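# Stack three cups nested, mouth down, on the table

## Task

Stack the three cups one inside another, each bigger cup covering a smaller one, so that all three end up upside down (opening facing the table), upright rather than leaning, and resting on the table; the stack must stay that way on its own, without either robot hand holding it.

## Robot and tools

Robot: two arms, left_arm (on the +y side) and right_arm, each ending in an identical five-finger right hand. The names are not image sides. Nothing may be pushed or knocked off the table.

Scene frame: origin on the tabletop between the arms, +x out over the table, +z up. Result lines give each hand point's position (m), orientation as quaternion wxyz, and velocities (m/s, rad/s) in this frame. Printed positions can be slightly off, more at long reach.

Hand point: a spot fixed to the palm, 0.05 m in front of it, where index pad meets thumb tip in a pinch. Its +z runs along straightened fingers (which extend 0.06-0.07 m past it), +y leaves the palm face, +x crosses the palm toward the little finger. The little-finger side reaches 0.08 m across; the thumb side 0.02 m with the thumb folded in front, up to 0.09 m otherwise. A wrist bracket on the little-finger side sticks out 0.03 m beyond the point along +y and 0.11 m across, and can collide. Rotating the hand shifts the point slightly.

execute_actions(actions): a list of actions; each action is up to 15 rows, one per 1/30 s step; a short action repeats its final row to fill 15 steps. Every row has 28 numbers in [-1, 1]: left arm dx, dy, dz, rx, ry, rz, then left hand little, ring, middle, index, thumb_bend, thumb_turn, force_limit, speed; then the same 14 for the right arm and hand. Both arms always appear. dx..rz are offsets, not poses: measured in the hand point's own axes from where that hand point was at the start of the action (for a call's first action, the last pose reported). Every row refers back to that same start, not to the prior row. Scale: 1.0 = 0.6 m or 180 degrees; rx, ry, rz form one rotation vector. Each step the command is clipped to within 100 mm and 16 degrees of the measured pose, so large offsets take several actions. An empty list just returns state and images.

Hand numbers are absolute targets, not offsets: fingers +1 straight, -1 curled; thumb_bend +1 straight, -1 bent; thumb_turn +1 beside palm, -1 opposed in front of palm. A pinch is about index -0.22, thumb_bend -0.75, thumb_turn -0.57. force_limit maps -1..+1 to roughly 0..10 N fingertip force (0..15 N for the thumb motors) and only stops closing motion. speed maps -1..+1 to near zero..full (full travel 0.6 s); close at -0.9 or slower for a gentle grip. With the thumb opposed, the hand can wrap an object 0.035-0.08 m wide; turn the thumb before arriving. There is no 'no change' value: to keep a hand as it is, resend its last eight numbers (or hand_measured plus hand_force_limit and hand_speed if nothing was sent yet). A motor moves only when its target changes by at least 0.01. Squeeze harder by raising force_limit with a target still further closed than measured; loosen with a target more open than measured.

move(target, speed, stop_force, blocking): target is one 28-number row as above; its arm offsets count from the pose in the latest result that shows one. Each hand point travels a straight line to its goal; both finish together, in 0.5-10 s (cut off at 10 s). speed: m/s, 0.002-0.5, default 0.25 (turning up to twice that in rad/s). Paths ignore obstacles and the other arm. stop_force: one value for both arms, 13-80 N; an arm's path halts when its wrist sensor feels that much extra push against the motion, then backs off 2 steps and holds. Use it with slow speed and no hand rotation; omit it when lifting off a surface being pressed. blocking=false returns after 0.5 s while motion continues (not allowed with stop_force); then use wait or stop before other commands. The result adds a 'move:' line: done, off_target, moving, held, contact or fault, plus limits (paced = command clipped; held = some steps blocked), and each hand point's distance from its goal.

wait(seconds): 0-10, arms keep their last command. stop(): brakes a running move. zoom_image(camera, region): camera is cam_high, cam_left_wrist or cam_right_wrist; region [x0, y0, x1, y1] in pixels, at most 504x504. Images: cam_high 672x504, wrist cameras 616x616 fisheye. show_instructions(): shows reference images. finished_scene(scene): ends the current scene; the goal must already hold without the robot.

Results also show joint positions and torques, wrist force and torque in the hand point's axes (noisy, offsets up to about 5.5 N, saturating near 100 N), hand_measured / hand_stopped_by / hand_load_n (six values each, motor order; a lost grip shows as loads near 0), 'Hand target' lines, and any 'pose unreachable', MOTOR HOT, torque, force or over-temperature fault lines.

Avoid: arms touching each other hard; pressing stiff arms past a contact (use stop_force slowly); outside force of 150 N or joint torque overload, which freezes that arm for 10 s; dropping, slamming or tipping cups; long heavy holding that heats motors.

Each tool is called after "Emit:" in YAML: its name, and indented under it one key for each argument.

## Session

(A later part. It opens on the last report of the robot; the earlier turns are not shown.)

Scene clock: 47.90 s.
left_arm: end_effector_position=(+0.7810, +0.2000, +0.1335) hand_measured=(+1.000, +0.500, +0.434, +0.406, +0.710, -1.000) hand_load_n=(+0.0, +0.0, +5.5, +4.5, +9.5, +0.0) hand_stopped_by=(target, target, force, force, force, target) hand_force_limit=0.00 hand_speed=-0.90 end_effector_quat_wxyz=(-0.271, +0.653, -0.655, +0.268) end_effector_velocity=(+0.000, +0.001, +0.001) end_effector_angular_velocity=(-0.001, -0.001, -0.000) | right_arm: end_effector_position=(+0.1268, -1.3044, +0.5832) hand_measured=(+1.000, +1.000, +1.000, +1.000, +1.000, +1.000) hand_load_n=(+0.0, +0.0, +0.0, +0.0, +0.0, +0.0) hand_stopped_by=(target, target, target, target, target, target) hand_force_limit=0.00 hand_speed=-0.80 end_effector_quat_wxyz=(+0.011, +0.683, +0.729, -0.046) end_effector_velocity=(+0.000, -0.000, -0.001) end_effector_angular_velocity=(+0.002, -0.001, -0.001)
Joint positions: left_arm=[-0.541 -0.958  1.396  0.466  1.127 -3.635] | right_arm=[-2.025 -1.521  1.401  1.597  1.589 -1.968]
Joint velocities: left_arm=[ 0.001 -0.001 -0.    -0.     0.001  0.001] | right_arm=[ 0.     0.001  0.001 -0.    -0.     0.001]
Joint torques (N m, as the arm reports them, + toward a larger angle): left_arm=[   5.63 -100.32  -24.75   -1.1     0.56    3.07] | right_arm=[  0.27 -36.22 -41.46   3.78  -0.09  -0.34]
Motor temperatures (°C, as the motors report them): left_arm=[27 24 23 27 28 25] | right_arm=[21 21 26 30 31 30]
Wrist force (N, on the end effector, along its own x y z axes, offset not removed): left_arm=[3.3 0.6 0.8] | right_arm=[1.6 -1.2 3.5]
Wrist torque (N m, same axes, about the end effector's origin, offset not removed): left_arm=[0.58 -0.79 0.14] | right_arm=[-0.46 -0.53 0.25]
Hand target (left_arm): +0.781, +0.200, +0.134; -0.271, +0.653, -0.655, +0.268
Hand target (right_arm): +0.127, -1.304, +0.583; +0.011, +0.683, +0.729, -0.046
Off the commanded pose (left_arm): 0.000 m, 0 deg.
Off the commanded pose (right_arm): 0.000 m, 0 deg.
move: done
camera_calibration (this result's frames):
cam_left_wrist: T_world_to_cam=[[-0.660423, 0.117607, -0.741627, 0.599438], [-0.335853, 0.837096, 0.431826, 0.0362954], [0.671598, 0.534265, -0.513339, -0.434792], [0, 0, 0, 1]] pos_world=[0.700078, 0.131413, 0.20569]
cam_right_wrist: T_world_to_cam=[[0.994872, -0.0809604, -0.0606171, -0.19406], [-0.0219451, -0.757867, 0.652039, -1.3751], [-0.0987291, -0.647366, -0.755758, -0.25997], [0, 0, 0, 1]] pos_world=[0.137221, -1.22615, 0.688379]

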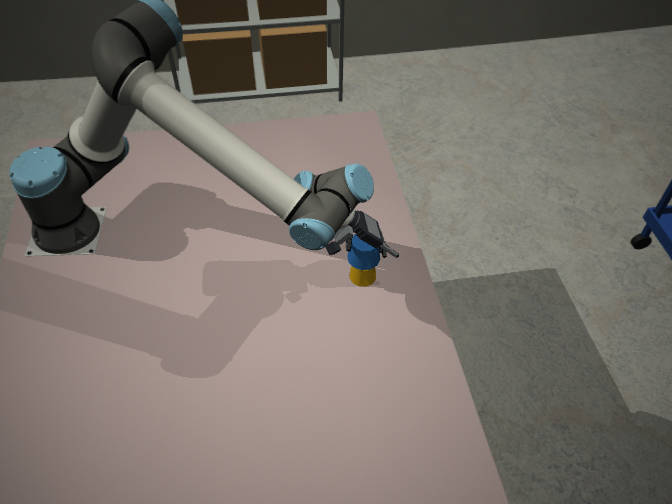

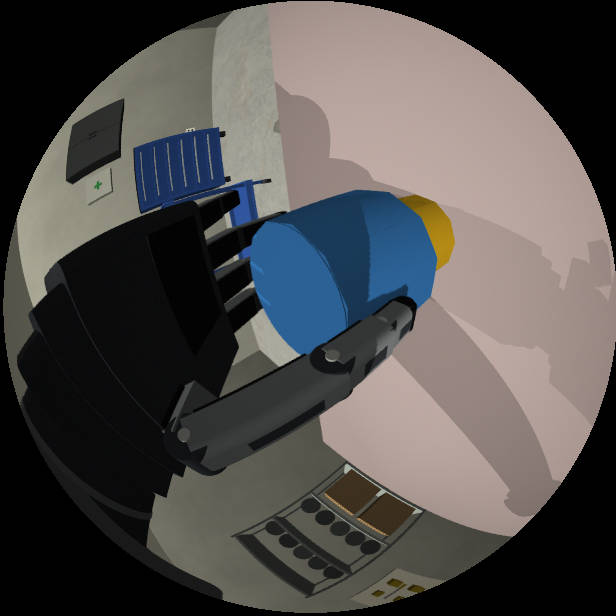

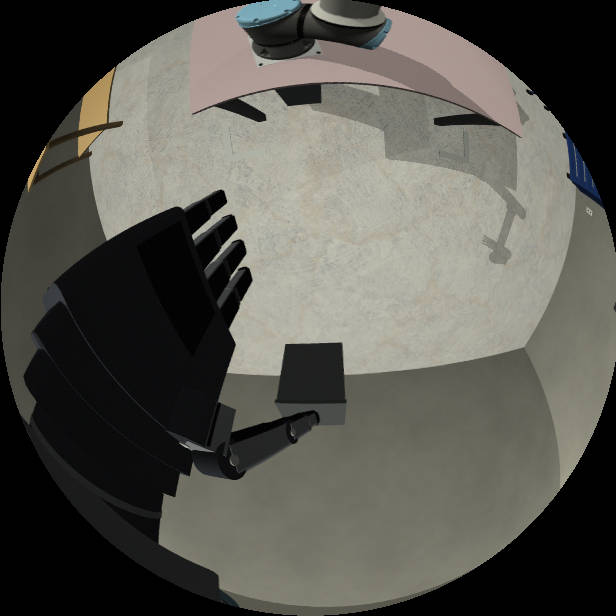

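Emit:
move:
  target: [0,0.0975,0.0975,0,0,0,1,0.5,-0.6,-0.5,0.7,-1,0,-0.9,0,0,0,0,0,0,1,1,1,1,1,1,0,-0.8]
  speed: 0.055
  stop_force: 13

Emit:
move:
  target: [0,0,0,0,0,0,1,1,1,1,1,-1,0.2,0,0,0,0,0,0,0,1,1,1,1,1,1,0,-0.8]

Emit:
move:
  target: [0,-0.08,-0.08,0,0,0,1,1,1,1,1,-1,0.2,0,0,0,0,0,0,0,1,1,1,1,1,1,0,-0.8]
  speed: 0.15

Scene clock: 52.83 s.
left_arm: end_effector_position=(+0.7809, +0.2003, +0.0509) hand_measured=(+1.000, +0.500, +0.434, +0.406, +0.710, -1.000) hand_load_n=(+0.0, +0.0, +5.5, +4.5, +9.5, +0.0) hand_stopped_by=(target, target, force, force, force, target) hand_force_limit=0.00 hand_speed=-0.90 end_effector_quat_wxyz=(-0.271, +0.653, -0.655, +0.268) end_effector_velocity=(-0.000, +0.001, -0.002) end_effector_angular_velocity=(-0.000, +0.001, +0.002) | right_arm: end_effector_position=(+0.1268, -1.3044, +0.5832) hand_measured=(+1.000, +1.000, +1.000, +1.000, +1.000, +1.000) hand_load_n=(+0.0, +0.0, +0.0, +0.0, +0.0, +0.0) hand_stopped_by=(target, target, target, target, target, target) hand_force_limit=0.00 hand_speed=-0.80 end_effector_quat_wxyz=(+0.011, +0.683, +0.729, -0.046) end_effector_velocity=(-0.000, +0.001, -0.000) end_effector_angular_velocity=(+0.001, -0.000, -0.001)
Joint positions: left_arm=[-0.541 -0.893  1.448  0.349  1.127 -3.635] | right_arm=[-2.025 -1.521  1.401  1.597  1.589 -1.968]
Joint velocities: left_arm=[ 0.001  0.002  0.002 -0.002 -0.    -0.002] | right_arm=[-0.    -0.001  0.002  0.     0.     0.001]
Joint torques (N m, as the arm reports them, + toward a larger angle): left_arm=[  9.91 -81.32 -23.83  -0.85   1.12   3.16] | right_arm=[  0.71 -34.88 -41.13   3.8   -0.15  -0.48]
Motor temperatures (°C, as the motors report them): left_arm=[27 24 23 27 28 25] | right_arm=[21 21 26 30 31 30]
Wrist force (N, on the end effector, along its own x y z axes, offset not removed): left_arm=[3.2 5.5 -0.9] | right_arm=[1.2 1.3 0.1]
Wrist torque (N m, same axes, about the end effector's origin, offset not removed): left_arm=[1.35 -0.61 0.32] | right_arm=[0.20 -0.39 0.50]
Hand target (left_arm): +0.781, +0.200, +0.051; -0.271, +0.653, -0.655, +0.268
Hand target (right_arm): +0.127, -1.304, +0.583; +0.011, +0.683, +0.729, -0.046
Off the commanded pose (left_arm): 0.000 m, 0 deg.
Off the commanded pose (right_arm): 0.000 m, 0 deg.
move: done
camera_calibration (this result's frames):
cam_left_wrist: T_world_to_cam=[[-0.66042, 0.1176, -0.74163, 0.538106], [-0.335857, 0.837098, 0.431819, 0.0716962], [0.671599, 0.534264, -0.51334, -0.477273], [0, 0, 0, 1]] pos_world=[0.699992, 0.131691, 0.123113]
cam_right_wrist: T_world_to_cam=[[0.994872, -0.0809604, -0.0606172, -0.194059], [-0.021945, -0.757867, 0.652039, -1.3751], [-0.0987291, -0.647366, -0.755758, -0.25997], [0, 0, 0, 1]] pos_world=[0.137221, -1.22615, 0.688379]

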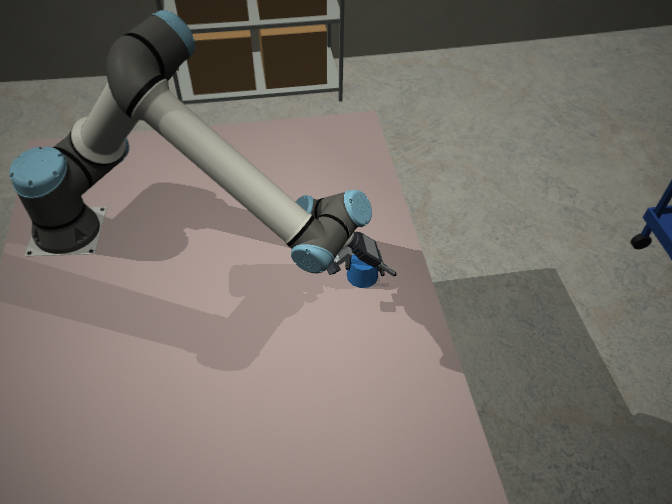

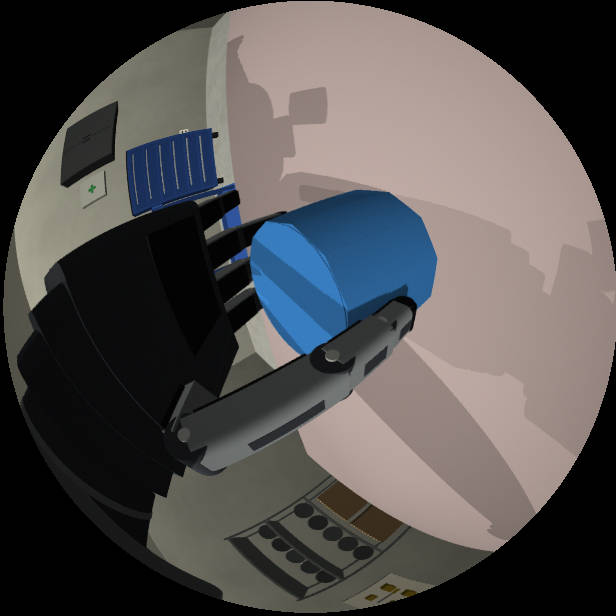

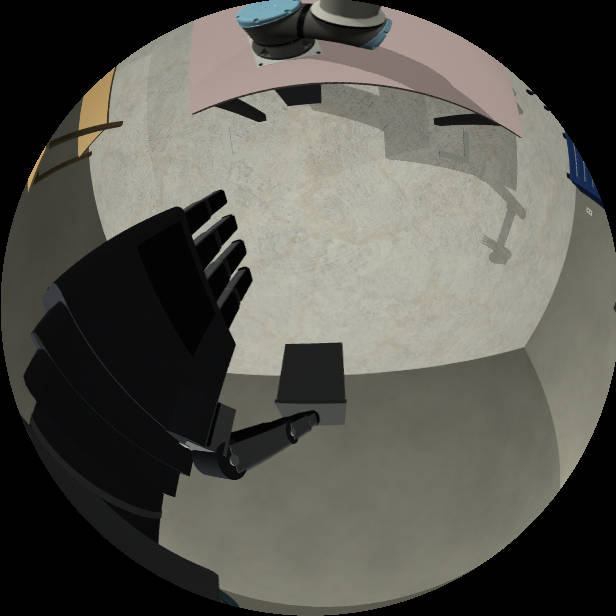

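Scene clock: 53.47 s.
left_arm: end_effector_position=(+0.7809, +0.2003, +0.0509) hand_measured=(+1.000, +1.000, +1.000, +1.000, +1.000, -1.000) hand_load_n=(+0.0, +0.0, +0.0, +0.0, +0.0, +0.0) hand_stopped_by=(target, target, target, target, target, target) hand_force_limit=0.20 hand_speed=0.00 end_effector_quat_wxyz=(-0.271, +0.653, -0.655, +0.268) end_effector_velocity=(-0.000, +0.000, -0.000) end_effector_angular_velocity=(-0.000, +0.002, +0.001) | right_arm: end_effector_position=(+0.1268, -1.3044, +0.5832) hand_measured=(+1.000, +1.000, +1.000, +1.000, +1.000, +1.000) hand_load_n=(+0.0, +0.0, +0.0, +0.0, +0.0, +0.0) hand_stopped_by=(target, target, target, target, target, target) hand_force_limit=0.00 hand_speed=-0.80 end_effector_quat_wxyz=(+0.011, +0.683, +0.729, -0.046) end_effector_velocity=(-0.000, -0.001, -0.001) end_effector_angular_velocity=(+0.001, -0.000, +0.001)
Joint positions: left_arm=[-0.541 -0.893  1.448  0.349  1.127 -3.635] | right_arm=[-2.025 -1.521  1.401  1.597  1.589 -1.968]
Joint velocities: left_arm=[ 0.     0.    -0.     0.002  0.001 -0.002] | right_arm=[ 0.     0.001 -0.    -0.001 -0.    -0.   ]
Joint torques (N m, as the arm reports them, + toward a larger angle): left_arm=[  7.91 -89.46 -26.57   1.81   0.78   3.21] | right_arm=[ -0.17 -36.41 -41.61   3.66  -0.21  -0.23]
Motor temperatures (°C, as the motors report them): left_arm=[27 24 23 27 28 25] | right_arm=[21 21 26 30 31 30]
Wrist force (N, on the end effector, along its own x y z axes, offset not removed): left_arm=[1.8 1.5 2.3] | right_arm=[3.3 1.0 4.1]
Wrist torque (N m, same axes, about the end effector's origin, offset not removed): left_arm=[0.76 -0.60 0.22] | right_arm=[-0.15 -0.89 0.52]
Hand target (left_arm): +0.781, +0.200, +0.051; -0.271, +0.653, -0.655, +0.268
Hand target (right_arm): +0.127, -1.304, +0.583; +0.011, +0.683, +0.729, -0.046
Off the commanded pose (left_arm): 0.000 m, 0 deg.
Off the commanded pose (right_arm): 0.000 m, 0 deg.
move: done
camera_calibration (this result's frames):
cam_left_wrist: T_world_to_cam=[[-0.660418, 0.117599, -0.741632, 0.538079], [-0.335857, 0.837099, 0.431816, 0.0717114], [0.671601, 0.534262, -0.513339, -0.477293], [0, 0, 0, 1]] pos_world=[0.699992, 0.131692, 0.123077]
cam_right_wrist: T_world_to_cam=[[0.994872, -0.0809604, -0.0606172, -0.194059], [-0.021945, -0.757867, 0.652039, -1.3751], [-0.0987291, -0.647366, -0.755758, -0.25997], [0, 0, 0, 1]] pos_world=[0.137221, -1.22615, 0.688379]

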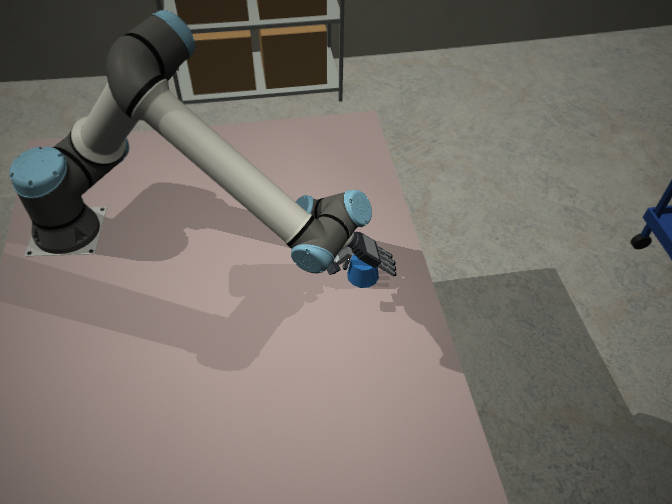

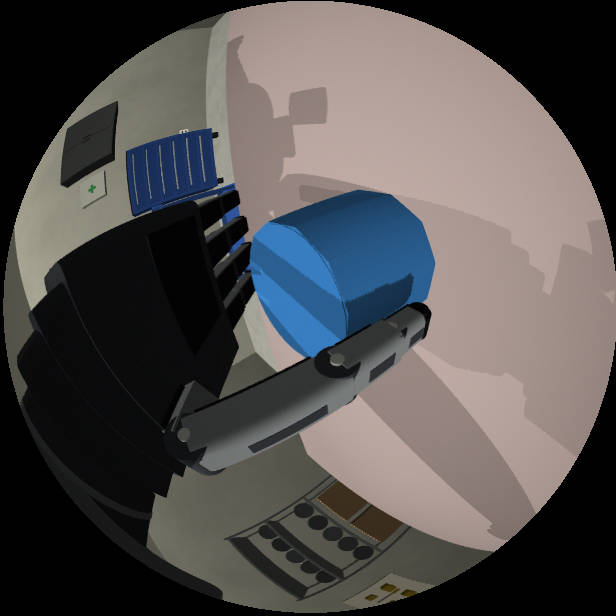

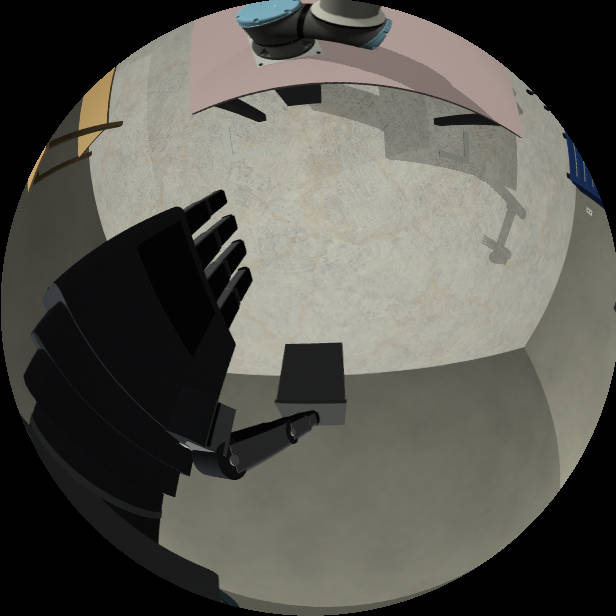

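Scene clock: 54.37 s.
left_arm: end_effector_position=(+0.7810, +0.2002, +0.1186) hand_measured=(+1.000, +1.000, +1.000, +1.000, +1.000, -1.000) hand_load_n=(+0.0, +0.0, +0.0, +0.0, +0.0, +0.0) hand_stopped_by=(target, target, target, target, target, target) hand_force_limit=0.20 hand_speed=0.00 end_effector_quat_wxyz=(-0.271, +0.653, -0.655, +0.268) end_effector_velocity=(-0.000, -0.001, +0.002) end_effector_angular_velocity=(-0.003, -0.001, +0.000) | right_arm: end_effector_position=(+0.1268, -1.3044, +0.5832) hand_measured=(+1.000, +1.000, +1.000, +1.000, +1.000, +1.000) hand_load_n=(+0.0, +0.0, +0.0, +0.0, +0.0, +0.0) hand_stopped_by=(target, target, target, target, target, target) hand_force_limit=0.00 hand_speed=-0.80 end_effector_quat_wxyz=(+0.011, +0.683, +0.729, -0.046) end_effector_velocity=(+0.000, -0.000, -0.001) end_effector_angular_velocity=(+0.001, -0.001, -0.001)
Joint positions: left_arm=[-0.541 -0.947  1.407  0.444  1.127 -3.635] | right_arm=[-2.025 -1.521  1.401  1.597  1.589 -1.968]
Joint velocities: left_arm=[-0.    -0.002 -0.001  0.001  0.001 -0.002] | right_arm=[ 0.     0.001  0.001 -0.001 -0.     0.001]
Joint torques (N m, as the arm reports them, + toward a larger angle): left_arm=[ -11.   -102.23  -43.1     3.97   -2.99   -2.85] | right_arm=[  0.48 -36.16 -41.37   3.7   -0.22  -0.36]
Motor temperatures (°C, as the motors report them): left_arm=[27 24 23 27 28 25] | right_arm=[21 21 26 30 31 30]
Wrist force (N, on the end effector, along its own x y z axes, offset not removed): left_arm=[3.2 6.7 3.2] | right_arm=[2.9 -0.2 4.5]
Wrist torque (N m, same axes, about the end effector's origin, offset not removed): left_arm=[1.36 -0.64 0.51] | right_arm=[-0.39 -0.78 0.35]
Hand target (left_arm): +0.781, +0.200, +0.119; -0.271, +0.653, -0.655, +0.268
Hand target (right_arm): +0.127, -1.304, +0.583; +0.011, +0.683, +0.729, -0.046
Off the commanded pose (left_arm): 0.000 m, 0 deg.
Off the commanded pose (right_arm): 0.000 m, 0 deg.
move: done
camera_calibration (this result's frames):
cam_left_wrist: T_world_to_cam=[[-0.660429, 0.117714, -0.741604, 0.588376], [-0.335828, 0.83705, 0.431934, 0.0425724], [0.671604, 0.534313, -0.513281, -0.442539], [0, 0, 0, 1]] pos_world=[0.700089, 0.131559, 0.190806]
cam_right_wrist: T_world_to_cam=[[0.994872, -0.0809602, -0.0606172, -0.194059], [-0.0219448, -0.757867, 0.652039, -1.3751], [-0.0987291, -0.647366, -0.755758, -0.25997], [0, 0, 0, 1]] pos_world=[0.137221, -1.22615, 0.688379]

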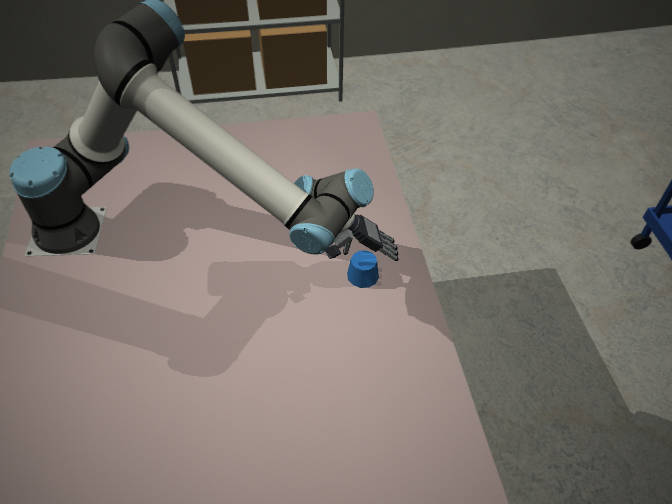

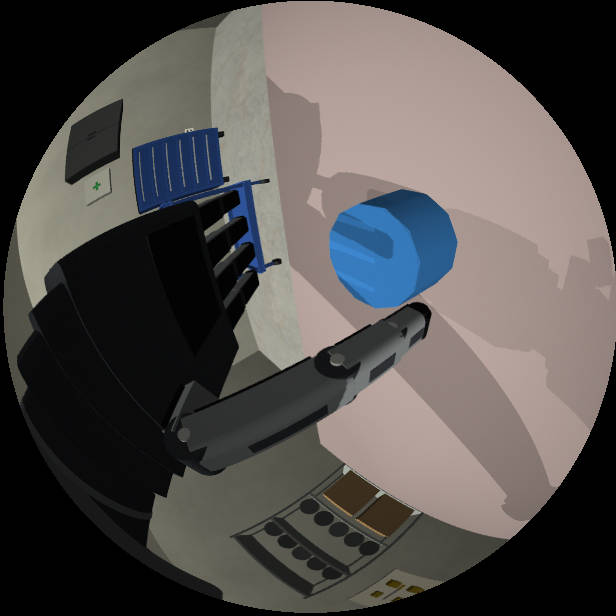

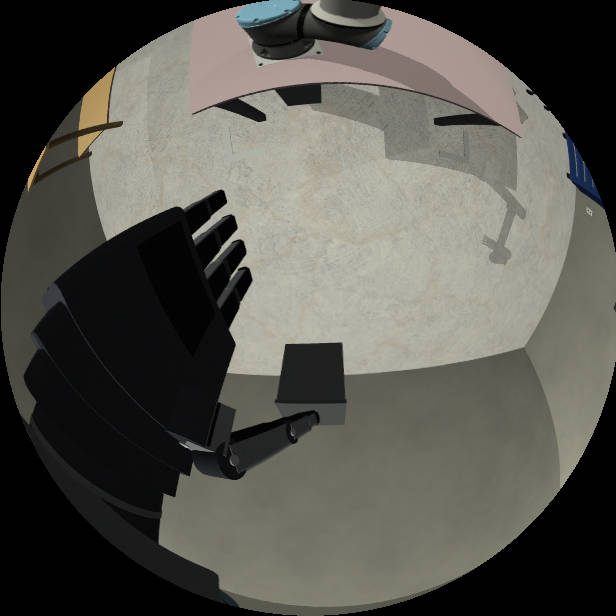

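Emit:
finished_scene:
  scene: 2

The scene is finished: the task was done.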